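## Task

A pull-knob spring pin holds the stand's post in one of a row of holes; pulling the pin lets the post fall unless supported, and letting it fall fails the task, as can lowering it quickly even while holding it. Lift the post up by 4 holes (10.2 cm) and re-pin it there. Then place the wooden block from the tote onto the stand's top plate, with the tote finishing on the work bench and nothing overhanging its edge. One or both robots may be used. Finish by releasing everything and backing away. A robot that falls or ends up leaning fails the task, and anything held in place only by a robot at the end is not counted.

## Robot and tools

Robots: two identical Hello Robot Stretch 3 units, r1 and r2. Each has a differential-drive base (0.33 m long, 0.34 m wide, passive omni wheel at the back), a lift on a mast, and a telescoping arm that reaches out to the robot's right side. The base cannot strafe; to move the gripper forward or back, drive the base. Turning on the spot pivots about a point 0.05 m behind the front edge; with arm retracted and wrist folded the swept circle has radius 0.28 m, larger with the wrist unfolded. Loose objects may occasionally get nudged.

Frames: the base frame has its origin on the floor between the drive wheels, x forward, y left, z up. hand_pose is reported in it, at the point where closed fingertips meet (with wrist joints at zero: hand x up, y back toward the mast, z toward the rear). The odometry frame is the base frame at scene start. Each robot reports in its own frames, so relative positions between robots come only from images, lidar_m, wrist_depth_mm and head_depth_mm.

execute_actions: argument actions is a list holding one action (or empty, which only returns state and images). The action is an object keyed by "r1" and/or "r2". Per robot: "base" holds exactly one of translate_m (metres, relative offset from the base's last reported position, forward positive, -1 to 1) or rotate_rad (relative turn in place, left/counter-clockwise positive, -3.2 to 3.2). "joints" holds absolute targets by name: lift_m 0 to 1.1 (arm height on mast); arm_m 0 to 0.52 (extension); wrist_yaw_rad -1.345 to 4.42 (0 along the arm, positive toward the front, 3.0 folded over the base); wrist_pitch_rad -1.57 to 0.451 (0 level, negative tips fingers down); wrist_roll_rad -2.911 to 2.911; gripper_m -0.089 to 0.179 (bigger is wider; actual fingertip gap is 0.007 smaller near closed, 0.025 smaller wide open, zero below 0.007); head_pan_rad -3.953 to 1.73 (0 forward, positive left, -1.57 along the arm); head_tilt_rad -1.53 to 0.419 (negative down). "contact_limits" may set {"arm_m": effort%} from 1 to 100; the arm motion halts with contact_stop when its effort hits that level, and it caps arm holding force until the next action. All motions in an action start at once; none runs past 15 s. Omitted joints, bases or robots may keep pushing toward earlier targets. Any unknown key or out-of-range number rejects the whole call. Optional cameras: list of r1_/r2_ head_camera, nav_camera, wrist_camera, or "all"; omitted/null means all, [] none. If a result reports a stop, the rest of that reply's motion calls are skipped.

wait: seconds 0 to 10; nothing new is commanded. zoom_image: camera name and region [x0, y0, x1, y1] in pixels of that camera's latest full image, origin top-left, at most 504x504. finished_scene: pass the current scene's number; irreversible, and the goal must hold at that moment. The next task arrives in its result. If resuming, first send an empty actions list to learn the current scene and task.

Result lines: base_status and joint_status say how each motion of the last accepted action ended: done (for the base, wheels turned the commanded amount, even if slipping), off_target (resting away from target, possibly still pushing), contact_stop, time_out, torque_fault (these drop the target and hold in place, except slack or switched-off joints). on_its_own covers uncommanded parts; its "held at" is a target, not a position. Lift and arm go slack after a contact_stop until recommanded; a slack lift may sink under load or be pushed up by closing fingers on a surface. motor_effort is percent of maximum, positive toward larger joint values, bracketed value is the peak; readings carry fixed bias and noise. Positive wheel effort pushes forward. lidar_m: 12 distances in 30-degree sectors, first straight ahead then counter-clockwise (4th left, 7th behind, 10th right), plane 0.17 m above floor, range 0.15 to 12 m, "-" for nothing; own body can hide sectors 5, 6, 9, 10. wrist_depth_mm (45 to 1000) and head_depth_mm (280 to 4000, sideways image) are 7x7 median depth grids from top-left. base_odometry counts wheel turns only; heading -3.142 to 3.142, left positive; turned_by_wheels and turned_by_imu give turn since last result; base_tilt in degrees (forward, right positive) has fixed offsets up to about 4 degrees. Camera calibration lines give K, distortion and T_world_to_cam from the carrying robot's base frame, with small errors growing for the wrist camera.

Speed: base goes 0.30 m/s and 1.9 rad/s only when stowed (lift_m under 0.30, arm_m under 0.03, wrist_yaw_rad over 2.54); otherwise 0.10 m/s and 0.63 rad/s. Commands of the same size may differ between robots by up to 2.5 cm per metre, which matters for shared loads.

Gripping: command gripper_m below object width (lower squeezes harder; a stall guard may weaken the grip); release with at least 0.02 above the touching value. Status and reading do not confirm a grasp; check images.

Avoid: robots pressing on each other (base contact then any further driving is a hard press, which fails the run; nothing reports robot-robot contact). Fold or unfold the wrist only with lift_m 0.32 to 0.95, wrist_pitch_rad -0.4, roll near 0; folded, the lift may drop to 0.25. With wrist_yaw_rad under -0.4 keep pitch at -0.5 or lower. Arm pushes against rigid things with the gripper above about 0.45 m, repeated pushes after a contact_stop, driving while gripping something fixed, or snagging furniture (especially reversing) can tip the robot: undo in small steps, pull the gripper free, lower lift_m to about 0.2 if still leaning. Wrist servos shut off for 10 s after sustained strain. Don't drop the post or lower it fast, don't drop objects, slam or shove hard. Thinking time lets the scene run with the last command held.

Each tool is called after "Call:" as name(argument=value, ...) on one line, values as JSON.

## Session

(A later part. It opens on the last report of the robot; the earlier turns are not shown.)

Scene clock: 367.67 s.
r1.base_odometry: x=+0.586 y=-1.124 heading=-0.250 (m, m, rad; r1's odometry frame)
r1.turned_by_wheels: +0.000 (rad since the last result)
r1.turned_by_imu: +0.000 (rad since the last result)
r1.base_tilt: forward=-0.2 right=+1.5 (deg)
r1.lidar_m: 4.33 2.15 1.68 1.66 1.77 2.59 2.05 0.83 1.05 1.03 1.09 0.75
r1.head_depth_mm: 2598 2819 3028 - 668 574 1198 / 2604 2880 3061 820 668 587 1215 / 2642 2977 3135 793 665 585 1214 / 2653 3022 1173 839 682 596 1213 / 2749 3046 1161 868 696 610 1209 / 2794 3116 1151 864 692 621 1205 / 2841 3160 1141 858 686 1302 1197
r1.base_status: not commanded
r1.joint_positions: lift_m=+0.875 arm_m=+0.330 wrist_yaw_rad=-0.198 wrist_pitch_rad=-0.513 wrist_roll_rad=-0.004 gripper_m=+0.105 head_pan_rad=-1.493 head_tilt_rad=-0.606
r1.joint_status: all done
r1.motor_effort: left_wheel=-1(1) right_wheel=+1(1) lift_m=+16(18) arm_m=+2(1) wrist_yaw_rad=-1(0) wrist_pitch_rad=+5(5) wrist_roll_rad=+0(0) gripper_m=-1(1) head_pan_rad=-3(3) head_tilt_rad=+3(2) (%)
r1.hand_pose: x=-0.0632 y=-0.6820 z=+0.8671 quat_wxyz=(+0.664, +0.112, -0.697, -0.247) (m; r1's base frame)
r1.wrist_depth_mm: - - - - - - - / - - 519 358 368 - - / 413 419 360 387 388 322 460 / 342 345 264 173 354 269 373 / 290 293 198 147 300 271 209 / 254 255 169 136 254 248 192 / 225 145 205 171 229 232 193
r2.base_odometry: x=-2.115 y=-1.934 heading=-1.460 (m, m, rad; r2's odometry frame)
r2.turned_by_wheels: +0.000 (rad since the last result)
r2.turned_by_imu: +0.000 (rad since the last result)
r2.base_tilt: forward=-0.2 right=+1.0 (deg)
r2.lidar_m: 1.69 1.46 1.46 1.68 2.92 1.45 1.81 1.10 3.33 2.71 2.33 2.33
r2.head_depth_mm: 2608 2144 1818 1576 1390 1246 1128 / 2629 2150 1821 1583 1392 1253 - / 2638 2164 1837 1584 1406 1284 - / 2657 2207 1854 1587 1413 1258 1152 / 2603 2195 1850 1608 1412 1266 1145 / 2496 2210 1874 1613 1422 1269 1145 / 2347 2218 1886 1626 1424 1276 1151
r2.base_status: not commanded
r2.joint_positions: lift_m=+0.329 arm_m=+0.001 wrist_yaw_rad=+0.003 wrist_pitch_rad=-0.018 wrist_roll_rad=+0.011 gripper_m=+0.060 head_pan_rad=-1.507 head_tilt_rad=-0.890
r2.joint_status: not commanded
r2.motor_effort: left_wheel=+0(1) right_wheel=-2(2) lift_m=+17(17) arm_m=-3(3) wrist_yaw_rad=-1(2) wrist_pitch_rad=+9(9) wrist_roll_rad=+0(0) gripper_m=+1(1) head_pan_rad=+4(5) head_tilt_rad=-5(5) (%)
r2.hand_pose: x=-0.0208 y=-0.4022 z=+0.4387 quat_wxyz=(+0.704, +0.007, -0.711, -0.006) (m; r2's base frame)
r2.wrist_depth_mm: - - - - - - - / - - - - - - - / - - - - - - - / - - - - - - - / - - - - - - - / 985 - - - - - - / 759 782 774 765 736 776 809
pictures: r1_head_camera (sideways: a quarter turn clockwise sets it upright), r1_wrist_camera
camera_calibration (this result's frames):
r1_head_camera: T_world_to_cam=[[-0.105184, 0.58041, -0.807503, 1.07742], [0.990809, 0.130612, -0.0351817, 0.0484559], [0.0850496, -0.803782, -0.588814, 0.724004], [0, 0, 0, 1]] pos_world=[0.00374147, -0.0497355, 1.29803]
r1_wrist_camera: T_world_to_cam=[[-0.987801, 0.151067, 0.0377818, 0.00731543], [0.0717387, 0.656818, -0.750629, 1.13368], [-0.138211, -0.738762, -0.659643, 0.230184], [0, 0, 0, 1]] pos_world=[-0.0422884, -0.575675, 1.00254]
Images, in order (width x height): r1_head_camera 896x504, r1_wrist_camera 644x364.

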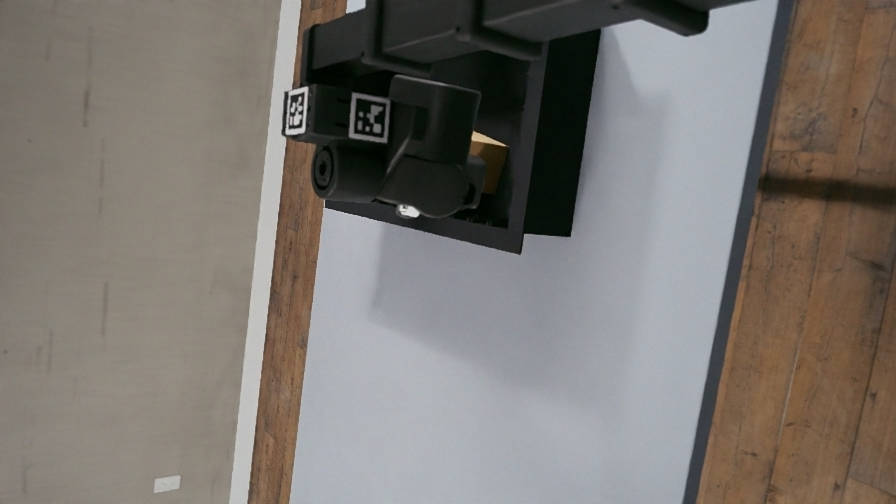

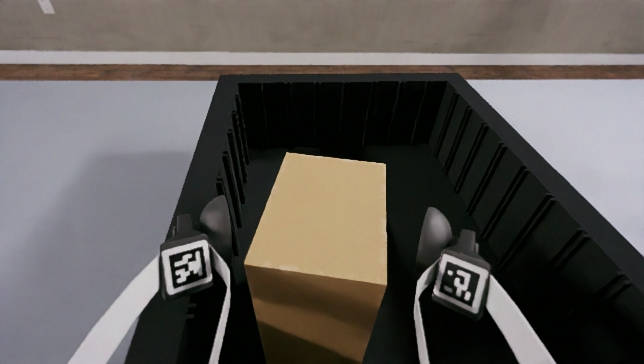

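Call:
execute_actions(actions=[{"r1":{"joints":{"lift_m":0.862}}}], cameras=[])

Call:
execute_actions(actions=[{"r1":{"joints":{"gripper_m":0.01}}}], cameras=[])

Call:
execute_actions(actions=[{"r1":{"joints":{"lift_m":1.098}}}], cameras=["r1_wrist_camera"])

Call:
execute_actions(actions=[{"r1":{"base":{"translate_m":-0.8},"joints":{"arm_m":0.03,"wrist_yaw_rad":0}}}], cameras=[])

Call:
execute_actions(actions=[{"r1":{"base":{"translate_m":-0.774}}}], cameras=[])

Call:
execute_actions(actions=[{"r1":{"base":{"rotate_rad":-0.88},"joints":{"head_pan_rad":-1.57,"head_tilt_rad":-0.6}}}])

Scene clock: 387.40 s.
r1.base_odometry: x=+0.586 y=-1.124 heading=-0.250 (m, m, rad; r1's odometry frame)
r1.turned_by_wheels: +0.000 (rad since the last result)
r1.turned_by_imu: +0.001 (rad since the last result)
r1.base_tilt: forward=-0.2 right=+1.5 (deg)
r1.lidar_m: 4.34 2.14 1.68 1.66 1.76 2.60 2.04 0.83 1.05 1.03 1.10 0.75
r1.head_depth_mm: 2593 2863 3035 - 671 583 1204 / 2596 2913 3098 810 669 588 1220 / 2649 2975 3006 - 664 585 1216 / 2708 3051 1170 844 679 596 1206 / 2759 3100 1161 866 698 610 1201 / 2801 3123 1148 862 692 623 1208 / 2845 3193 1139 859 687 1302 1200
r1.base_status: not commanded
r1.joint_positions: lift_m=+0.862 arm_m=+0.330 wrist_yaw_rad=-0.201 wrist_pitch_rad=-0.498 wrist_roll_rad=+0.002 gripper_m=+0.105 head_pan_rad=-1.493 head_tilt_rad=-0.606
r1.joint_status: all done
r1.motor_effort: left_wheel=-1(1) right_wheel=+1(1) lift_m=+15(17) arm_m=+1(2) wrist_yaw_rad=+1(1) wrist_pitch_rad=+0(5) wrist_roll_rad=-3(3) gripper_m=+0(0) head_pan_rad=-3(3) head_tilt_rad=+2(3) (%)
r1.hand_pose: x=-0.0641 y=-0.6841 z=+0.8575 quat_wxyz=(+0.664, +0.105, -0.700, -0.242) (m; r1's base frame)
r1.wrist_depth_mm: - - - - - - - / - - 512 356 364 - - / 408 413 350 375 383 300 452 / 334 338 243 160 338 268 350 / 283 283 138 135 275 268 197 / 244 246 150 132 239 242 191 / 217 136 187 164 221 223 192
r2.base_odometry: x=-2.115 y=-1.934 heading=-1.460 (m, m, rad; r2's odometry frame)
r2.turned_by_wheels: +0.000 (rad since the last result)
r2.turned_by_imu: +0.000 (rad since the last result)
r2.base_tilt: forward=-0.3 right=+1.0 (deg)
r2.lidar_m: 1.69 1.46 1.46 1.68 2.91 1.45 1.80 1.09 3.31 2.71 2.34 2.33
r2.head_depth_mm: 2607 2152 1820 1571 1388 1239 1127 / 2640 2147 1825 1580 1394 1250 - / 2648 2167 1832 1586 1399 1286 - / 2681 2184 1846 1594 1415 1265 1155 / 2604 2203 1862 1602 1422 1263 1143 / 2506 2205 1874 1610 1423 1275 1148 / 2364 2213 1887 1622 1425 1271 1154
r2.base_status: not commanded
r2.joint_positions: lift_m=+0.329 arm_m=+0.001 wrist_yaw_rad=+0.003 wrist_pitch_rad=-0.018 wrist_roll_rad=+0.011 gripper_m=+0.060 head_pan_rad=-1.507 head_tilt_rad=-0.890
r2.joint_status: not commanded
r2.motor_effort: left_wheel=+1(0) right_wheel=-2(2) lift_m=+17(17) arm_m=-3(4) wrist_yaw_rad=-1(1) wrist_pitch_rad=+9(8) wrist_roll_rad=+0(0) gripper_m=+1(1) head_pan_rad=+4(4) head_tilt_rad=-4(4) (%)
r2.hand_pose: x=-0.0208 y=-0.4022 z=+0.4387 quat_wxyz=(+0.704, +0.007, -0.711, -0.006) (m; r2's base frame)
r2.wrist_depth_mm: - - - - - - - / - - - - - - - / - - - - - - - / - - - - - - - / - - - - - - - / 993 997 - - - - - / 762 782 777 775 734 790 789
pictures: none
No camera images: the call's "cameras" was empty. Leave "cameras" out to get every camera's image.

Scene clock: 388.83 s.
r1.base_odometry: x=+0.586 y=-1.124 heading=-0.250 (m, m, rad; r1's odometry frame)
r1.turned_by_wheels: +0.000 (rad since the last result)
r1.turned_by_imu: +0.000 (rad since the last result)
r1.base_tilt: forward=-0.2 right=+1.5 (deg)
r1.lidar_m: 4.33 2.14 1.69 1.66 1.77 2.60 2.05 0.83 1.05 1.03 1.10 0.75
r1.head_depth_mm: 2572 2855 3034 - 669 583 1194 / 2608 2893 3107 814 667 587 1221 / 2659 2998 2987 - 667 586 1212 / 2703 3018 1169 842 680 598 1220 / 2739 3050 1159 870 696 608 1208 / 2791 3143 1150 863 691 622 1204 / 2833 3152 1143 858 689 1289 1199
r1.base_status: not commanded
r1.joint_positions: lift_m=+0.862 arm_m=+0.330 wrist_yaw_rad=-0.199 wrist_pitch_rad=-0.506 wrist_roll_rad=+0.001 gripper_m=+0.011 head_pan_rad=-1.493 head_tilt_rad=-0.606
r1.joint_status: all done
r1.motor_effort: left_wheel=-1(1) right_wheel=+1(1) lift_m=+16(16) arm_m=+1(1) wrist_yaw_rad=+0(2) wrist_pitch_rad=+2(5) wrist_roll_rad=-2(3) gripper_m=-21(100) head_pan_rad=-3(3) head_tilt_rad=+3(3) (%)
r1.hand_pose: x=-0.0634 y=-0.6830 z=+0.8557 quat_wxyz=(+0.663, +0.108, -0.699, -0.244) (m; r1's base frame)
r1.wrist_depth_mm: - - - - - - - / - 523 348 352 359 566 584 / 400 408 345 373 384 292 445 / 328 333 226 157 332 268 343 / 280 275 140 132 271 271 194 / 243 238 169 139 235 244 191 / 214 139 205 174 218 222 193
r2.base_odometry: x=-2.115 y=-1.934 heading=-1.460 (m, m, rad; r2's odometry frame)
r2.turned_by_wheels: +0.000 (rad since the last result)
r2.turned_by_imu: +0.000 (rad since the last result)
r2.base_tilt: forward=-0.3 right=+1.0 (deg)
r2.lidar_m: 1.69 1.46 1.46 1.69 2.92 1.44 1.81 1.09 3.30 2.71 2.33 2.34
r2.head_depth_mm: 2596 2123 1821 1572 1393 1241 1131 / 2621 2145 1825 1585 1392 1247 - / 2647 2176 1835 1588 1409 1285 - / 2677 2182 1843 1603 1411 1262 1158 / 2626 2202 1857 1605 1417 1260 1143 / 2495 2216 1866 1613 1420 1271 1149 / 2364 2234 1874 1623 1430 1275 1149
r2.base_status: not commanded
r2.joint_positions: lift_m=+0.329 arm_m=+0.001 wrist_yaw_rad=+0.003 wrist_pitch_rad=-0.018 wrist_roll_rad=+0.011 gripper_m=+0.060 head_pan_rad=-1.507 head_tilt_rad=-0.890
r2.joint_status: not commanded
r2.motor_effort: left_wheel=+0(0) right_wheel=-2(2) lift_m=+17(17) arm_m=-3(4) wrist_yaw_rad=-2(2) wrist_pitch_rad=+9(9) wrist_roll_rad=+0(0) gripper_m=+1(1) head_pan_rad=+4(4) head_tilt_rad=-6(5) (%)
r2.hand_pose: x=-0.0208 y=-0.4022 z=+0.4387 quat_wxyz=(+0.704, +0.007, -0.711, -0.006) (m; r2's base frame)
r2.wrist_depth_mm: - - - - - - - / - - - - - - - / - - - - - - - / - - - - - - - / - - - - - - - / - 996 - - - - - / 766 748 766 793 749 805 790
pictures: none
No camera images: the call's "cameras" was empty. Leave "cameras" out to get every camera's image.

Scene clock: 391.80 s.
r1.base_odometry: x=+0.586 y=-1.124 heading=-0.250 (m, m, rad; r1's odometry frame)
r1.turned_by_wheels: +0.000 (rad since the last result)
r1.turned_by_imu: +0.000 (rad since the last result)
r1.base_tilt: forward=-0.2 right=+1.5 (deg)
r1.lidar_m: 4.31 2.14 1.69 1.66 1.77 2.59 2.05 0.83 1.05 1.03 1.10 0.75
r1.head_depth_mm: - 2853 2894 834 662 590 1198 / - 604 949 884 667 588 1220 / 2610 2951 962 847 667 584 1212 / 2705 2972 1179 842 680 597 1211 / 2725 3046 1161 872 694 608 1208 / 2792 3141 1144 865 693 621 1203 / 2823 3229 1139 860 686 1300 1203
r1.base_status: not commanded
r1.joint_positions: lift_m=+1.098 arm_m=+0.330 wrist_yaw_rad=-0.199 wrist_pitch_rad=-0.536 wrist_roll_rad=+0.001 gripper_m=+0.011 head_pan_rad=-1.493 head_tilt_rad=-0.606
r1.joint_status: all done
r1.motor_effort: left_wheel=-1(1) right_wheel=+1(1) lift_m=+24(24) arm_m=+1(1) wrist_yaw_rad=-1(1) wrist_pitch_rad=+12(13) wrist_roll_rad=-3(3) gripper_m=-22(22) head_pan_rad=-3(3) head_tilt_rad=+3(3) (%)
r1.hand_pose: x=-0.0626 y=-0.6786 z=+1.0848 quat_wxyz=(+0.660, +0.119, -0.697, -0.254) (m; r1's base frame)
r1.wrist_depth_mm: - - - - - - - / - - - - - - - / - - - - - - - / 643 645 651 160 656 685 684 / 547 561 343 132 476 581 589 / 483 484 396 138 385 504 508 / 428 430 420 167 421 447 451
r2.base_odometry: x=-2.115 y=-1.934 heading=-1.460 (m, m, rad; r2's odometry frame)
r2.turned_by_wheels: +0.000 (rad since the last result)
r2.turned_by_imu: +0.000 (rad since the last result)
r2.base_tilt: forward=-0.3 right=+0.9 (deg)
r2.lidar_m: 1.69 1.45 1.46 1.68 2.91 1.45 1.80 1.10 3.33 2.71 2.33 2.33
r2.head_depth_mm: 2627 2144 1804 1571 1390 1242 1128 / 2645 2149 1820 1580 1401 1252 - / 2626 2173 1830 1592 1401 1281 - / 2674 2178 1846 1603 1412 1257 1153 / 2636 2215 1852 1605 1413 1264 1139 / 2495 2211 1878 1609 1418 1269 1147 / 2362 2238 1880 1622 1427 1278 1153
r2.base_status: not commanded
r2.joint_positions: lift_m=+0.329 arm_m=+0.001 wrist_yaw_rad=+0.003 wrist_pitch_rad=-0.018 wrist_roll_rad=+0.011 gripper_m=+0.060 head_pan_rad=-1.507 head_tilt_rad=-0.890
r2.joint_status: not commanded
r2.motor_effort: left_wheel=+1(1) right_wheel=-2(2) lift_m=+17(17) arm_m=-3(4) wrist_yaw_rad=-1(0) wrist_pitch_rad=+9(9) wrist_roll_rad=+0(0) gripper_m=+1(1) head_pan_rad=+4(3) head_tilt_rad=-5(4) (%)
r2.hand_pose: x=-0.0208 y=-0.4022 z=+0.4387 quat_wxyz=(+0.704, +0.007, -0.711, -0.006) (m; r2's base frame)
r2.wrist_depth_mm: - - - - - - - / - - - - - - - / - - - - - - - / - - - - - - - / - - - - - - - / 999 - - - - - - / 767 764 767 764 733 799 783
pictures: r1_wrist_camera
camera_calibration (this result's frames):
r1_wrist_camera: T_world_to_cam=[[-0.987705, 0.152893, 0.0325897, 0.00608627], [0.0798633, 0.672718, -0.735576, 1.28983], [-0.134388, -0.72393, -0.676657, 0.405107], [0, 0, 0, 1]] pos_world=[-0.0425572, -0.575354, 1.22269]
Images, in order (width x height): r1_wrist_camera 644x364.

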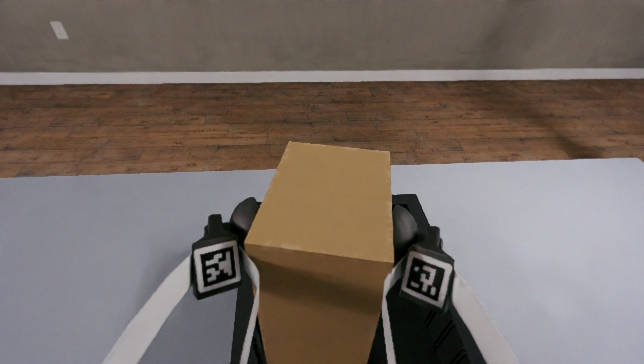

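Scene clock: 401.03 s.
r1.base_odometry: x=-0.189 y=-0.926 heading=-0.250 (m, m, rad; r1's odometry frame)
r1.turned_by_wheels: +0.000 (rad since the last result)
r1.turned_by_imu: +0.003 (rad since the last result)
r1.base_tilt: forward=-0.2 right=+1.4 (deg)
r1.lidar_m: 5.07 2.26 1.76 1.72 1.85 2.71 3.63 1.27 1.99 0.31 1.03 1.47
r1.head_depth_mm: - - - - 1636 1424 1230 / - - - - 1604 1423 1225 / 2574 - 3042 - 682 616 1169 / 2643 2958 2888 845 695 584 531 / 2701 2982 2850 871 699 579 1136 / 2711 3059 2769 866 694 576 1148 / 2775 3108 1145 858 689 576 1172
r1.base_status: done
r1.joint_positions: lift_m=+1.098 arm_m=+0.030 wrist_yaw_rad=+0.000 wrist_pitch_rad=-0.537 wrist_roll_rad=+0.000 gripper_m=+0.011 head_pan_rad=-1.493 head_tilt_rad=-0.605
r1.joint_status: all done
r1.motor_effort: left_wheel=-1(6) right_wheel=+1(3) lift_m=+24(24) arm_m=-2(2) wrist_yaw_rad=+0(3) wrist_pitch_rad=+12(12) wrist_roll_rad=-2(3) gripper_m=-21(21) head_pan_rad=-3(3) head_tilt_rad=+2(3) (%)
r1.hand_pose: x=-0.0216 y=-0.3831 z=+1.0847 quat_wxyz=(+0.682, +0.188, -0.681, -0.188) (m; r1's base frame)
r1.wrist_depth_mm: - - - - - - - / - - - - - - - / 712 785 803 810 - - - / 630 651 665 160 - - - / 553 555 141 133 - - - / 480 487 470 138 - - - / 431 434 433 168 - - -
r2.base_odometry: x=-2.115 y=-1.934 heading=-1.460 (m, m, rad; r2's odometry frame)
r2.turned_by_wheels: +0.000 (rad since the last result)
r2.turned_by_imu: +0.001 (rad since the last result)
r2.base_tilt: forward=-0.3 right=+1.0 (deg)
r2.lidar_m: 1.69 1.46 1.46 1.68 2.91 1.45 1.80 1.10 3.31 2.70 2.33 2.33
r2.head_depth_mm: 2586 2154 1815 1575 1389 1246 1129 / 2627 2164 1829 1576 1396 1249 - / 2643 2167 1838 1588 1405 1281 - / 2668 2190 1849 1599 1411 1257 1152 / 2598 2197 1858 1606 1413 1267 1137 / 2502 2215 1866 1616 1428 1272 1145 / 2379 2220 1879 1625 1426 1276 1151
r2.base_status: not commanded
r2.joint_positions: lift_m=+0.329 arm_m=+0.001 wrist_yaw_rad=+0.003 wrist_pitch_rad=-0.018 wrist_roll_rad=+0.011 gripper_m=+0.060 head_pan_rad=-1.507 head_tilt_rad=-0.890
r2.joint_status: not commanded
r2.motor_effort: left_wheel=+1(1) right_wheel=-2(2) lift_m=+17(17) arm_m=-4(3) wrist_yaw_rad=-2(2) wrist_pitch_rad=+9(9) wrist_roll_rad=+0(0) gripper_m=+1(1) head_pan_rad=+4(3) head_tilt_rad=-4(3) (%)
r2.hand_pose: x=-0.0208 y=-0.4022 z=+0.4387 quat_wxyz=(+0.704, +0.007, -0.711, -0.006) (m; r2's base frame)
r2.wrist_depth_mm: - - - - - - - / - - - - - - - / - - - - - - - / - - - - - - - / - - - - - - - / - - - - - - - / 766 773 763 786 757 800 792
pictures: none
No camera images: the call's "cameras" was empty. Leave "cameras" out to get every camera's image.

Scene clock: 410.00 s.
r1.base_odometry: x=-0.939 y=-0.734 heading=-0.250 (m, m, rad; r1's odometry frame)
r1.turned_by_wheels: +0.000 (rad since the last result)
r1.turned_by_imu: +0.003 (rad since the last result)
r1.base_tilt: forward=-0.1 right=+1.5 (deg)
r1.lidar_m: 2.22 2.34 1.83 1.80 1.93 2.82 2.87 0.57 1.58 2.97 1.18 0.82
r1.head_depth_mm: - - - - 1642 1435 1218 / - - - - 1635 1424 1218 / 2524 - 2998 - 1621 1426 1209 / 2565 2867 2893 2061 1691 1417 1212 / 2613 2943 2803 2102 1692 1402 1207 / 2666 2970 2785 2095 1666 1402 1200 / 2680 3044 2809 2064 1666 1395 1190
r1.base_status: done
r1.joint_positions: lift_m=+1.098 arm_m=+0.030 wrist_yaw_rad=+0.000 wrist_pitch_rad=-0.537 wrist_roll_rad=+0.000 gripper_m=+0.011 head_pan_rad=-1.493 head_tilt_rad=-0.605
r1.joint_status: not commanded
r1.motor_effort: left_wheel=-2(3) right_wheel=+2(4) lift_m=+24(24) arm_m=-3(2) wrist_yaw_rad=+1(0) wrist_pitch_rad=+12(12) wrist_roll_rad=-2(1) gripper_m=-21(21) head_pan_rad=-3(3) head_tilt_rad=+2(2) (%)
r1.hand_pose: x=-0.0216 y=-0.3831 z=+1.0847 quat_wxyz=(+0.682, +0.188, -0.681, -0.188) (m; r1's base frame)
r1.wrist_depth_mm: - - - - - - - / - - - - - - - / 839 - - - - - - / - - - 160 - - - / - - 142 133 - - - / - - - 138 - - - / - - - 168 - - -
r2.base_odometry: x=-2.115 y=-1.934 heading=-1.460 (m, m, rad; r2's odometry frame)
r2.turned_by_wheels: +0.000 (rad since the last result)
r2.turned_by_imu: +0.001 (rad since the last result)
r2.base_tilt: forward=-0.2 right=+0.9 (deg)
r2.lidar_m: 1.69 1.46 1.46 1.68 2.92 1.45 1.81 1.10 3.32 2.71 2.33 2.33
r2.head_depth_mm: 2582 2136 1817 1575 1393 1238 1128 / 2633 2156 1825 1588 1398 1252 - / 2643 2177 1835 1592 1407 1284 - / 2674 2189 1841 1602 1410 1256 1151 / 2620 2200 1864 1603 1418 1264 1145 / 2490 2198 1877 1612 1421 1272 1146 / 2359 2229 1881 1622 1432 1276 1154
r2.base_status: not commanded
r2.joint_positions: lift_m=+0.329 arm_m=+0.001 wrist_yaw_rad=+0.003 wrist_pitch_rad=-0.018 wrist_roll_rad=+0.011 gripper_m=+0.060 head_pan_rad=-1.507 head_tilt_rad=-0.890
r2.joint_status: not commanded
r2.motor_effort: left_wheel=+0(0) right_wheel=-2(2) lift_m=+17(17) arm_m=-4(3) wrist_yaw_rad=-2(2) wrist_pitch_rad=+9(8) wrist_roll_rad=+0(0) gripper_m=+1(1) head_pan_rad=+4(4) head_tilt_rad=-5(4) (%)
r2.hand_pose: x=-0.0208 y=-0.4022 z=+0.4387 quat_wxyz=(+0.704, +0.007, -0.711, -0.006) (m; r2's base frame)
r2.wrist_depth_mm: - - - - - - - / - - - - - - - / - - - - - - - / - - - - - - - / - - - - - - - / - - - - - - - / 769 773 768 793 756 786 792
pictures: none
No camera images: the call's "cameras" was empty. Leave "cameras" out to get every camera's image.

Scene clock: 412.37 s.
r1.base_odometry: x=-0.939 y=-0.734 heading=-1.130 (m, m, rad; r1's odometry frame)
r1.turned_by_wheels: -0.880 (rad since the last result)
r1.turned_by_imu: -0.866 (rad since the last result)
r1.base_tilt: forward=-0.3 right=+1.4 (deg)
r1.lidar_m: 1.18 0.82 3.55 2.08 1.80 1.80 2.08 2.88 2.87 0.57 1.58 2.97
r1.head_depth_mm: - - - - 1720 1432 1218 / - - - - 1644 1428 1219 / - - - - 1641 1419 1213 / 3494 3672 2976 613 1597 1323 1180 / 3276 3501 2846 2010 1695 1409 1212 / 2980 3284 2760 2106 1680 1405 1199 / 2790 3059 2756 2060 1644 1406 1198
r1.base_status: done
r1.joint_positions: lift_m=+1.098 arm_m=+0.030 wrist_yaw_rad=+0.000 wrist_pitch_rad=-0.537 wrist_roll_rad=+0.000 gripper_m=+0.011 head_pan_rad=-1.563 head_tilt_rad=-0.605
r1.joint_status: all done
r1.motor_effort: left_wheel=+1(5) right_wheel=-1(6) lift_m=+24(24) arm_m=-2(2) wrist_yaw_rad=+1(0) wrist_pitch_rad=+12(12) wrist_roll_rad=-2(2) gripper_m=-21(21) head_pan_rad=-3(9) head_tilt_rad=+2(2) (%)
r1.hand_pose: x=-0.0216 y=-0.3830 z=+1.0847 quat_wxyz=(+0.682, +0.188, -0.681, -0.188) (m; r1's base frame)
r1.wrist_depth_mm: - - - - - - - / - - - - - - - / - - - - - - - / - - - 160 - - - / - - - 133 - - - / - - - 138 - - - / - - - 168 - - -
r2.base_odometry: x=-2.115 y=-1.934 heading=-1.460 (m, m, rad; r2's odometry frame)
r2.turned_by_wheels: +0.000 (rad since the last result)
r2.turned_by_imu: +0.000 (rad since the last result)
r2.base_tilt: forward=-0.2 right=+1.0 (deg)
r2.lidar_m: 1.69 1.46 1.46 1.68 2.92 1.44 1.81 1.10 3.31 2.71 2.33 2.33
r2.head_depth_mm: 2604 2142 1821 1576 1386 1241 1129 / 2631 2159 1832 1580 1399 1247 - / 2667 2164 1826 1589 1403 1285 - / 2675 2176 1847 1591 1408 1260 1156 / 2620 2211 1859 1613 1413 1264 1143 / 2499 2221 1864 1611 1423 1267 1147 / 2369 2231 1876 1624 1426 1275 1148
r2.base_status: not commanded
r2.joint_positions: lift_m=+0.329 arm_m=+0.001 wrist_yaw_rad=+0.003 wrist_pitch_rad=-0.018 wrist_roll_rad=+0.011 gripper_m=+0.060 head_pan_rad=-1.507 head_tilt_rad=-0.890
r2.joint_status: not commanded
r2.motor_effort: left_wheel=+1(0) right_wheel=-2(2) lift_m=+17(17) arm_m=-3(3) wrist_yaw_rad=-1(1) wrist_pitch_rad=+9(9) wrist_roll_rad=+0(1) gripper_m=+1(1) head_pan_rad=+3(4) head_tilt_rad=-3(4) (%)
r2.hand_pose: x=-0.0208 y=-0.4022 z=+0.4387 quat_wxyz=(+0.704, +0.007, -0.711, -0.006) (m; r2's base frame)
r2.wrist_depth_mm: - - - - - - - / - - - - - - - / - - - - - - - / - - - - - - - / - - - - - - - / - 995 - - - - - / 752 754 780 772 753 802 804
pictures: r1_head_camera (sideways: a quarter turn clockwise sets it upright), r1_nav_camera (sideways: a quarter turn counterclockwise sets it upright), r1_wrist_camera, r2_head_camera (sideways: a quarter turn clockwise sets it upright), r2_nav_camera (sideways: a quarter turn counterclockwise sets it upright), r2_wrist_camera
camera_calibration (this result's frames):
r1_head_camera: T_world_to_cam=[[-0.0643376, 0.586174, -0.807626, 1.07734], [0.997517, 0.0609974, -0.0351929, 0.0484295], [0.0286339, -0.807885, -0.588644, 0.724127], [0, 0, 0, 1]] pos_world=[0.000269254, -0.0494496, 1.29804]
r1_nav_camera: T_world_to_cam=[[0.042219, -0.544602, 0.837632, -1.05053], [-0.998685, -0.0473987, 0.0195194, 0.0426407], [0.0290723, -0.837354, -0.545887, 0.665844], [0, 0, 0, 1]] pos_world=[0.0675794, -0.012553, 1.2426]
r1_wrist_camera: T_world_to_cam=[[-0.998387, -0.0455541, 0.0338872, -0.0762777], [-0.0557781, 0.675558, -0.735194, 1.0854], [0.0105983, -0.735898, -0.677009, 0.623447], [0, 0, 0, 1]] pos_world=[-0.0222206, -0.277933, 1.22264]
r2_head_camera: T_world_to_cam=[[-0.0360063, 0.796112, -0.604077, 0.806587], [0.995003, 0.0848885, 0.0525668, -0.0689162], [0.0931282, -0.599165, -0.795191, 0.99194], [0, 0, 0, 1]] pos_world=[0.00523644, -0.0419476, 1.27964]
r2_nav_camera: T_world_to_cam=[[0.103758, -0.77227, 0.626764, -0.775891], [-0.994568, -0.075311, 0.0718516, -0.0299209], [-0.00828667, -0.630815, -0.775889, 0.970562], [0, 0, 0, 1]] pos_world=[0.0587894, 0.0107935, 1.2415]
r2_wrist_camera: T_world_to_cam=[[-0.999698, 0.0218614, 0.011243, -0.0236293], [-0.00703852, 0.183661, -0.982964, 0.538823], [-0.0235539, -0.982747, -0.183451, -0.153229], [0, 0, 0, 1]] pos_world=[-0.0234388, -0.249029, 0.501799]
Images, in order (width x height): r1_head_camera 896x504, r1_nav_camera 672x504, r1_wrist_camera 644x364, r2_head_camera 896x504, r2_nav_camera 672x504, r2_wrist_camera 644x364.

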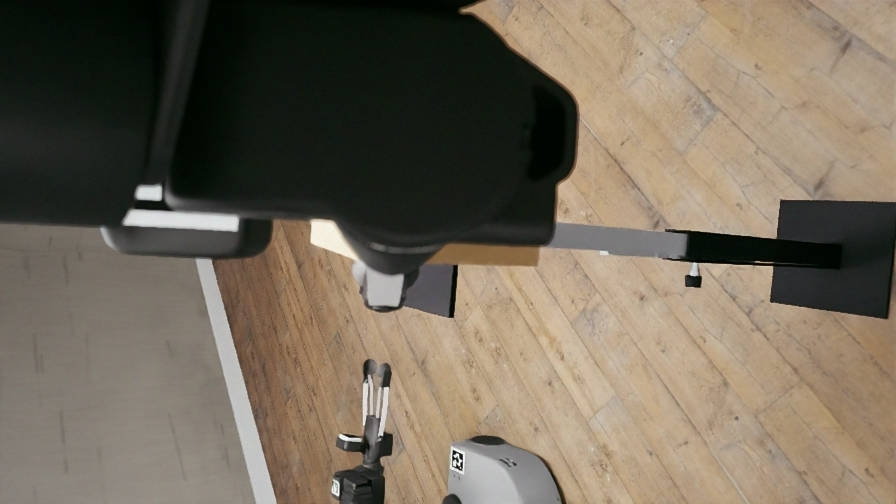

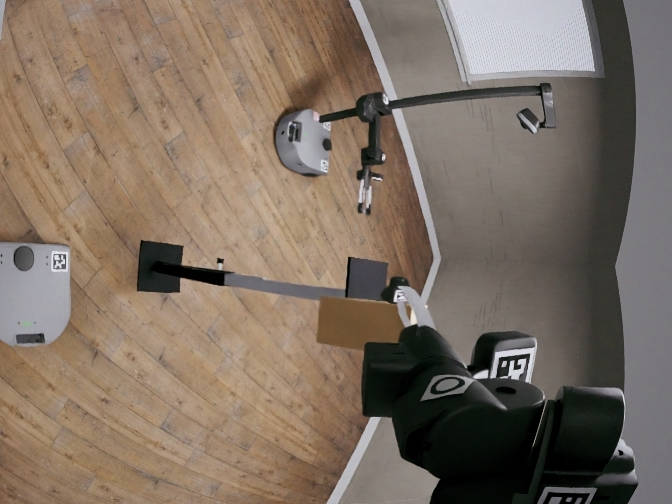

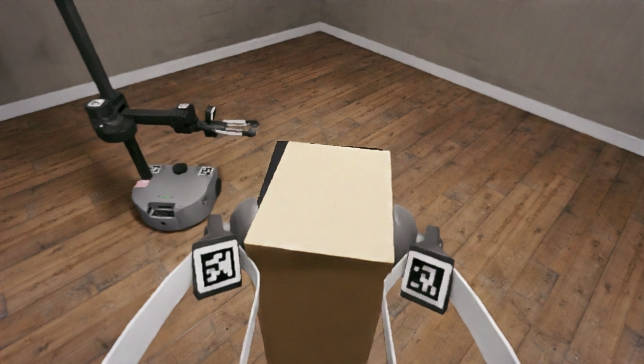

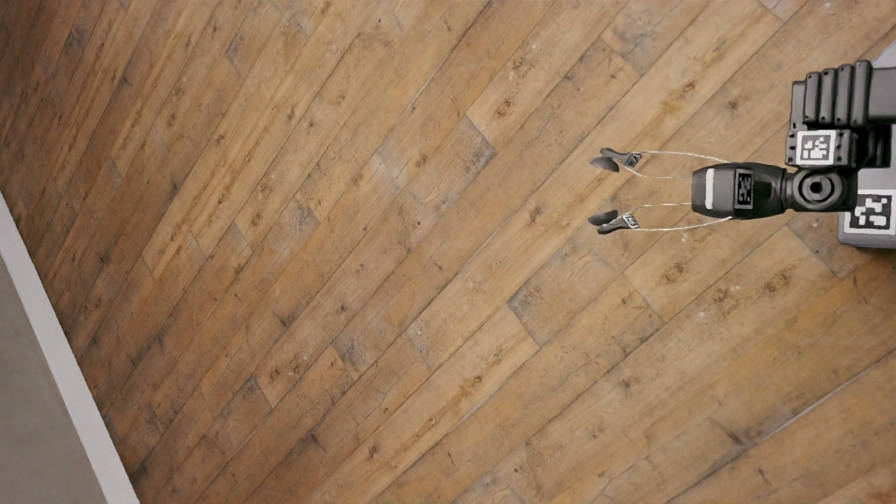

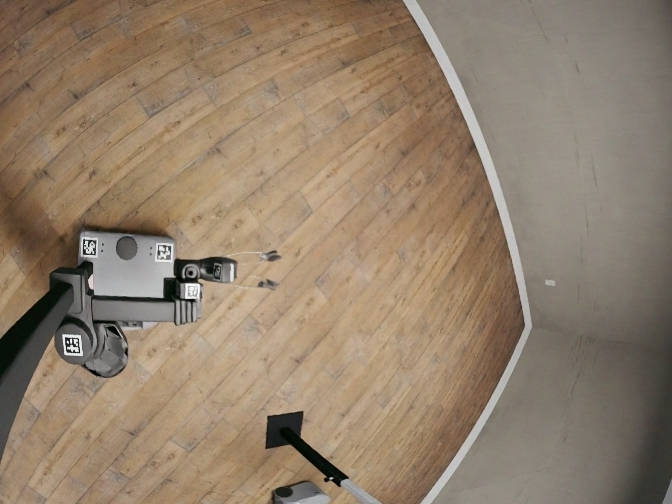

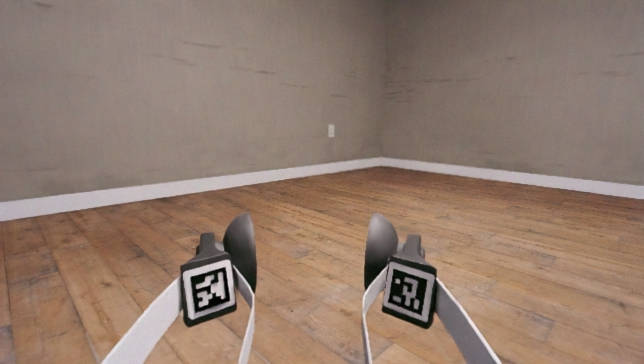

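Call:
execute_actions(actions=[{"r1":{"base":{"translate_m":0.012},"joints":{"arm_m":0.225,"wrist_pitch_rad":-0.47}},"r2":{"joints":{"head_pan_rad":-2.75,"head_tilt_rad":-0.3}}}], cameras=["r1_head_camera","r1_wrist_camera","r2_head_camera"])

Scene clock: 421.03 s.
r1.base_odometry: x=-0.934 y=-0.745 heading=-1.130 (m, m, rad; r1's odometry frame)
r1.turned_by_wheels: +0.000 (rad since the last result)
r1.turned_by_imu: +0.001 (rad since the last result)
r1.base_tilt: forward=-0.2 right=+1.5 (deg)
r1.lidar_m: 1.17 0.81 3.58 2.09 1.81 1.81 2.10 2.87 2.88 0.57 1.57 2.97
r1.head_depth_mm: - 2985 2910 2171 1708 1431 1219 / - 3275 2853 2080 1708 1428 1226 / - - 700 669 1702 1423 1216 / 3417 3743 687 665 1606 1321 1170 / 3237 3482 2795 2040 1687 1407 1202 / 2995 3278 2818 2092 1675 1400 1193 / 2758 3047 2789 2075 1630 1390 1202
r1.base_status: done
r1.joint_positions: lift_m=+1.098 arm_m=+0.225 wrist_yaw_rad=+0.000 wrist_pitch_rad=-0.513 wrist_roll_rad=+0.000 gripper_m=+0.011 head_pan_rad=-1.563 head_tilt_rad=-0.605
r1.joint_status: all done
r1.motor_effort: left_wheel=+1(6) right_wheel=-2(4) lift_m=+24(24) arm_m=+1(2) wrist_yaw_rad=+0(0) wrist_pitch_rad=+15(15) wrist_roll_rad=-1(2) gripper_m=-21(21) head_pan_rad=-3(3) head_tilt_rad=+3(3) (%)
r1.hand_pose: x=-0.0216 y=-0.5812 z=+1.0896 quat_wxyz=(+0.684, +0.180, -0.683, -0.180) (m; r1's base frame)
r1.wrist_depth_mm: - - - - - - - / - - - - - - - / - - - - - - - / - - - 160 - - - / - - - 133 - - - / - - - 138 222 - - / - - - 167 - - -
r2.base_odometry: x=-2.115 y=-1.934 heading=-1.460 (m, m, rad; r2's odometry frame)
r2.turned_by_wheels: +0.000 (rad since the last result)
r2.turned_by_imu: +0.001 (rad since the last result)
r2.base_tilt: forward=-0.2 right=+1.0 (deg)
r2.lidar_m: 1.69 1.46 1.46 1.68 2.93 1.44 1.81 1.10 3.33 2.71 2.33 2.34
r2.head_depth_mm: 3575 3811 - 3689 2473 1871 1505 / 3414 3669 3901 3719 2474 1877 1506 / 3313 3518 3775 3747 2499 1884 1510 / 3177 1641 3596 3267 2413 1800 1513 / 3087 3142 3456 3569 2547 1825 1527 / 2999 1189 3210 3356 2328 1725 1431 / 2871 3059 3156 3278 2578 1919 1533
r2.base_status: not commanded
r2.joint_positions: lift_m=+0.329 arm_m=+0.001 wrist_yaw_rad=+0.003 wrist_pitch_rad=-0.018 wrist_roll_rad=+0.011 gripper_m=+0.060 head_pan_rad=-2.743 head_tilt_rad=-0.310
r2.joint_status: all done
r2.motor_effort: left_wheel=+1(0) right_wheel=-2(2) lift_m=+17(17) arm_m=-3(3) wrist_yaw_rad=-2(1) wrist_pitch_rad=+9(9) wrist_roll_rad=+0(0) gripper_m=+1(1) head_pan_rad=-3(53) head_tilt_rad=+5(33) (%)
r2.hand_pose: x=-0.0208 y=-0.4022 z=+0.4387 quat_wxyz=(+0.704, +0.007, -0.711, -0.006) (m; r2's base frame)
r2.wrist_depth_mm: - - - - - - - / - - - - - - - / - - - - - - - / - - - - - - - / - - - - - - - / 974 - - - - - - / 770 761 773 774 750 781 801
pictures: r1_head_camera (sideways: a quarter turn clockwise sets it upright), r1_wrist_camera, r2_head_camera (sideways: a quarter turn clockwise sets it upright)
camera_calibration (this result's frames):
r1_head_camera: T_world_to_cam=[[-0.0643101, 0.586177, -0.807626, 1.07734], [0.99752, 0.0609507, -0.0351929, 0.0484295], [0.0285961, -0.807887, -0.588643, 0.724126], [0, 0, 0, 1]] pos_world=[0.000266938, -0.0494493, 1.29804]
r1_wrist_camera: T_world_to_cam=[[-0.998389, -0.0446817, 0.0349591, -0.0861449], [-0.0557427, 0.657981, -0.750968, 1.22986], [0.0105521, -0.751708, -0.659412, 0.452645], [0, 0, 0, 1]] pos_world=[-0.0222266, -0.47282, 1.22508]
r2_head_camera: T_world_to_cam=[[0.314937, 0.116463, -0.94194, 1.24491], [0.430506, -0.902006, 0.0324141, -0.0392691], [-0.84586, -0.415719, -0.334213, 0.397963], [0, 0, 0, 1]] pos_world=[-0.0385398, -0.0149651, 1.3069]
Images, in order (width x height): r1_head_camera 896x504, r1_wrist_camera 644x364, r2_head_camera 896x504.

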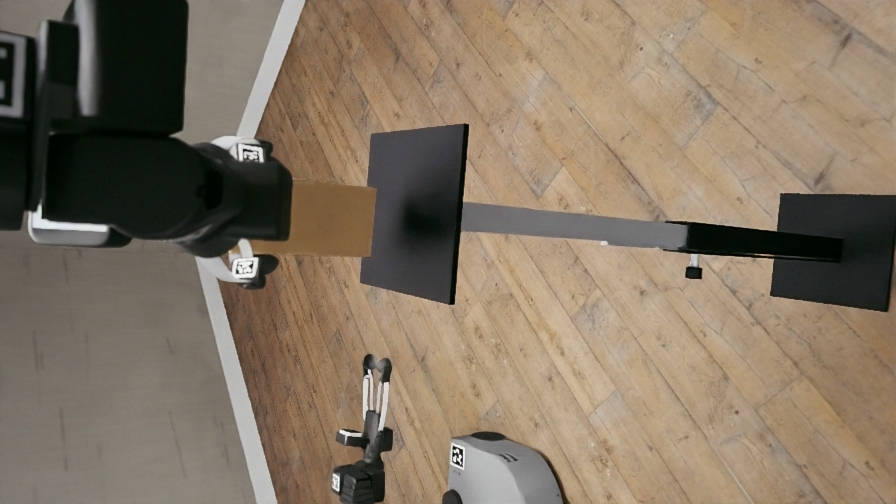

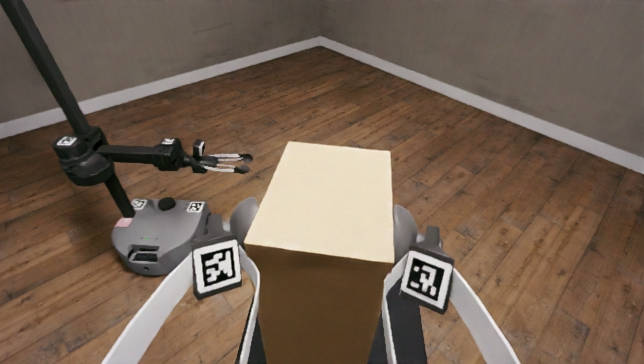

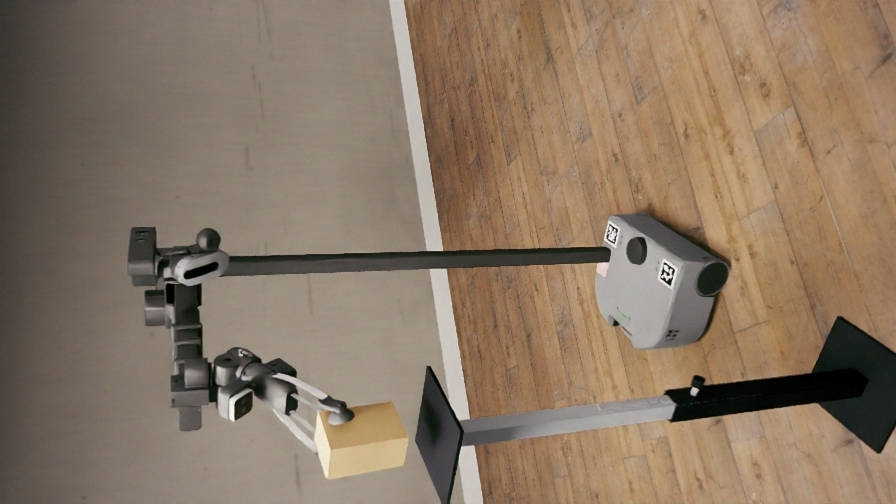

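Gap about 6 cm.

Call:
execute_actions(actions=[{"r1":{"base":{"translate_m":-0.006},"joints":{"lift_m":1.05}}}], cameras=[])

Call:
execute_actions(actions=[{"r1":{"joints":{"lift_m":1.038}}}], cameras=["r1_head_camera","r2_head_camera"])

Scene clock: 429.07 s.
r1.base_odometry: x=-0.937 y=-0.740 heading=-1.130 (m, m, rad; r1's odometry frame)
r1.turned_by_wheels: +0.000 (rad since the last result)
r1.turned_by_imu: +0.001 (rad since the last result)
r1.base_tilt: forward=-0.2 right=+1.5 (deg)
r1.lidar_m: 1.18 0.81 3.58 2.08 1.80 1.80 2.09 2.88 2.88 0.57 1.58 2.97
r1.head_depth_mm: - 2928 2788 2182 1741 1435 1229 / - - 2750 2098 1735 1419 1220 / 3106 - 1660 644 1701 1421 1218 / 3473 3766 1646 636 1616 1317 1175 / 3199 3535 2770 2047 1698 1413 1208 / 3016 3263 2774 2096 1682 1394 1197 / 2770 3034 2764 2072 1644 1396 1196
r1.base_status: done
r1.joint_positions: lift_m=+1.050 arm_m=+0.225 wrist_yaw_rad=+0.000 wrist_pitch_rad=-0.513 wrist_roll_rad=+0.000 gripper_m=+0.011 head_pan_rad=-1.563 head_tilt_rad=-0.605
r1.joint_status: all done
r1.motor_effort: left_wheel=+2(2) right_wheel=-2(5) lift_m=+18(21) arm_m=+1(1) wrist_yaw_rad=+0(1) wrist_pitch_rad=+14(14) wrist_roll_rad=-1(2) gripper_m=-21(21) head_pan_rad=-3(3) head_tilt_rad=+2(2) (%)
r1.hand_pose: x=-0.0216 y=-0.5812 z=+1.0421 quat_wxyz=(+0.684, +0.179, -0.684, -0.180) (m; r1's base frame)
r1.wrist_depth_mm: - - - - - - - / - - - - - - - / - - - - - - - / - - - 160 - - - / - - - 133 - - - / - - 254 138 252 - - / - - 237 168 241 - -
r2.base_odometry: x=-2.115 y=-1.934 heading=-1.460 (m, m, rad; r2's odometry frame)
r2.turned_by_wheels: +0.000 (rad since the last result)
r2.turned_by_imu: +0.000 (rad since the last result)
r2.base_tilt: forward=-0.3 right=+1.1 (deg)
r2.lidar_m: 1.69 1.46 1.46 1.68 2.91 1.44 1.81 1.10 3.33 2.70 2.33 2.34
r2.head_depth_mm: 3566 3840 - 3676 2484 1875 1502 / 3442 3667 3934 3729 2479 1881 1514 / 3297 3470 3721 3747 2486 1885 1513 / 3187 1569 3554 3518 2400 1808 1517 / 3093 3176 3474 3630 2528 1819 1520 / 2976 3061 1184 3169 2315 1722 1431 / 2847 3038 3159 3165 2551 1917 1526
r2.base_status: not commanded
r2.joint_positions: lift_m=+0.329 arm_m=+0.001 wrist_yaw_rad=+0.003 wrist_pitch_rad=-0.018 wrist_roll_rad=+0.011 gripper_m=+0.060 head_pan_rad=-2.743 head_tilt_rad=-0.310
r2.joint_status: not commanded
r2.motor_effort: left_wheel=+1(1) right_wheel=-2(2) lift_m=+17(17) arm_m=-3(3) wrist_yaw_rad=-2(1) wrist_pitch_rad=+9(9) wrist_roll_rad=+0(0) gripper_m=+1(1) head_pan_rad=-4(3) head_tilt_rad=+5(4) (%)
r2.hand_pose: x=-0.0208 y=-0.4022 z=+0.4387 quat_wxyz=(+0.704, +0.007, -0.711, -0.006) (m; r2's base frame)
r2.wrist_depth_mm: - - - - - - - / - - - - - - - / - - - - - - - / - - - - - - - / - - - - - - - / - - - - - - - / 742 765 775 781 743 798 794
pictures: none
No camera images: the call's "cameras" was empty. Leave "cameras" out to get every camera's image.

Scene clock: 429.83 s.
r1.base_odometry: x=-0.937 y=-0.740 heading=-1.130 (m, m, rad; r1's odometry frame)
r1.turned_by_wheels: +0.000 (rad since the last result)
r1.turned_by_imu: +0.000 (rad since the last result)
r1.base_tilt: forward=-0.2 right=+1.5 (deg)
r1.lidar_m: 1.17 0.81 3.61 2.09 1.80 1.80 2.10 2.88 2.87 0.57 1.58 2.97
r1.head_depth_mm: 2670 2961 2746 2159 1717 1431 1224 / - - 2615 2070 1709 1430 1224 / 3135 - - 643 1704 1425 1215 / 3443 3742 2599 639 1601 1320 1176 / 3263 3579 2808 2060 1686 1409 1204 / 2962 3261 2804 2119 1685 1409 1200 / 2776 3064 2762 2076 1652 1392 1200
r1.base_status: not commanded
r1.joint_positions: lift_m=+1.038 arm_m=+0.225 wrist_yaw_rad=+0.000 wrist_pitch_rad=-0.512 wrist_roll_rad=+0.000 gripper_m=+0.011 head_pan_rad=-1.563 head_tilt_rad=-0.605
r1.joint_status: all done
r1.motor_effort: left_wheel=+1(2) right_wheel=-2(1) lift_m=+18(20) arm_m=+1(1) wrist_yaw_rad=+0(0) wrist_pitch_rad=+14(14) wrist_roll_rad=-2(2) gripper_m=-21(22) head_pan_rad=-3(3) head_tilt_rad=+3(3) (%)
r1.hand_pose: x=-0.0216 y=-0.5813 z=+1.0302 quat_wxyz=(+0.684, +0.179, -0.684, -0.180) (m; r1's base frame)
r1.wrist_depth_mm: - - - - - - - / - - - - - - - / - - - - - - - / - - - 160 - - - / - - - 133 - - - / - - 242 138 240 - - / - - 225 167 224 - -
r2.base_odometry: x=-2.115 y=-1.934 heading=-1.460 (m, m, rad; r2's odometry frame)
r2.turned_by_wheels: +0.000 (rad since the last result)
r2.turned_by_imu: +0.000 (rad since the last result)
r2.base_tilt: forward=-0.2 right=+0.9 (deg)
r2.lidar_m: 1.69 1.46 1.46 1.69 2.93 1.45 1.81 1.10 3.31 2.71 2.34 2.33
r2.head_depth_mm: 3567 3832 - 3671 2478 1879 1506 / 3456 3681 3926 3697 2474 1875 1508 / 3267 3503 3783 3740 2515 1887 1513 / 3193 1569 3585 3514 2412 1816 1521 / 3083 3160 3498 3585 2504 1824 1523 / 2976 3077 1200 3148 2315 1727 1431 / 2867 3049 3184 3181 2549 1912 1530
r2.base_status: not commanded
r2.joint_positions: lift_m=+0.329 arm_m=+0.001 wrist_yaw_rad=+0.003 wrist_pitch_rad=-0.018 wrist_roll_rad=+0.011 gripper_m=+0.060 head_pan_rad=-2.743 head_tilt_rad=-0.310
r2.joint_status: not commanded
r2.motor_effort: left_wheel=+1(1) right_wheel=-2(2) lift_m=+17(17) arm_m=-3(3) wrist_yaw_rad=-2(2) wrist_pitch_rad=+9(9) wrist_roll_rad=+0(0) gripper_m=+1(1) head_pan_rad=-4(3) head_tilt_rad=+5(4) (%)
r2.hand_pose: x=-0.0208 y=-0.4022 z=+0.4387 quat_wxyz=(+0.704, +0.007, -0.711, -0.006) (m; r2's base frame)
r2.wrist_depth_mm: - - - - - - - / - - - - - - - / - - - - - - - / - - - - - - - / - - - - - - - / 992 - - - - - - / 774 778 774 781 750 794 793
pictures: r1_head_camera (sideways: a quarter turn clockwise sets it upright), r2_head_camera (sideways: a quarter turn clockwise sets it upright)
camera_calibration (this result's frames):
r1_head_camera: T_world_to_cam=[[-0.06431, 0.586177, -0.807626, 1.07734], [0.99752, 0.0609506, -0.0351929, 0.0484295], [0.028596, -0.807887, -0.588643, 0.724127], [0, 0, 0, 1]] pos_world=[0.000266932, -0.0494493, 1.29804]
r2_head_camera: T_world_to_cam=[[0.314938, 0.11646, -0.94194, 1.24491], [0.430499, -0.902009, 0.0324141, -0.0392691], [-0.845863, -0.415713, -0.334212, 0.397963], [0, 0, 0, 1]] pos_world=[-0.0385399, -0.0149648, 1.3069]
Images, in order (width x height): r1_head_camera 896x504, r2_head_camera 896x504.

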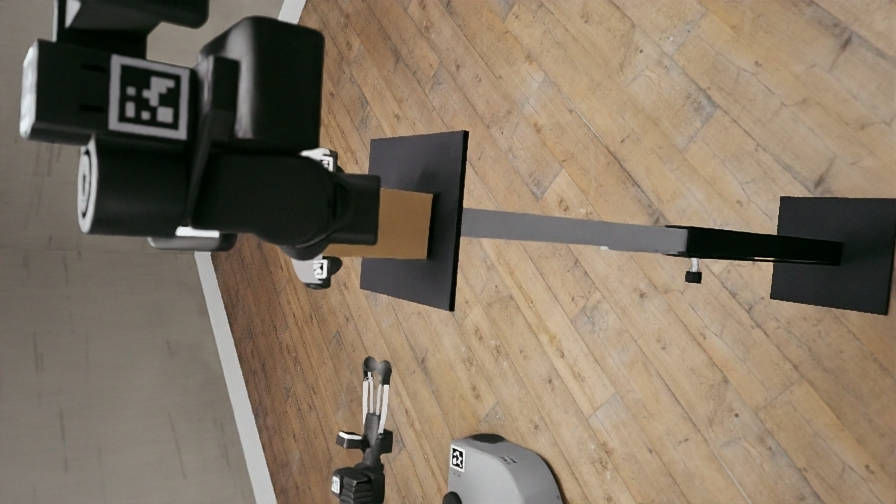

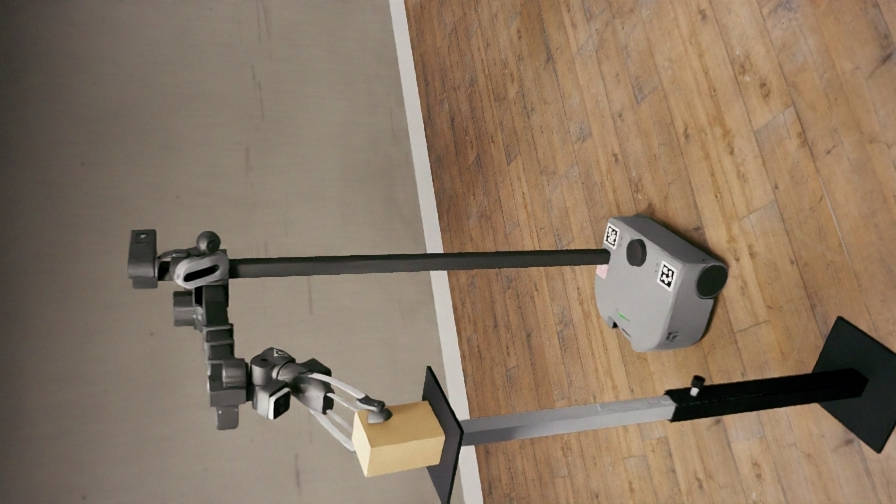

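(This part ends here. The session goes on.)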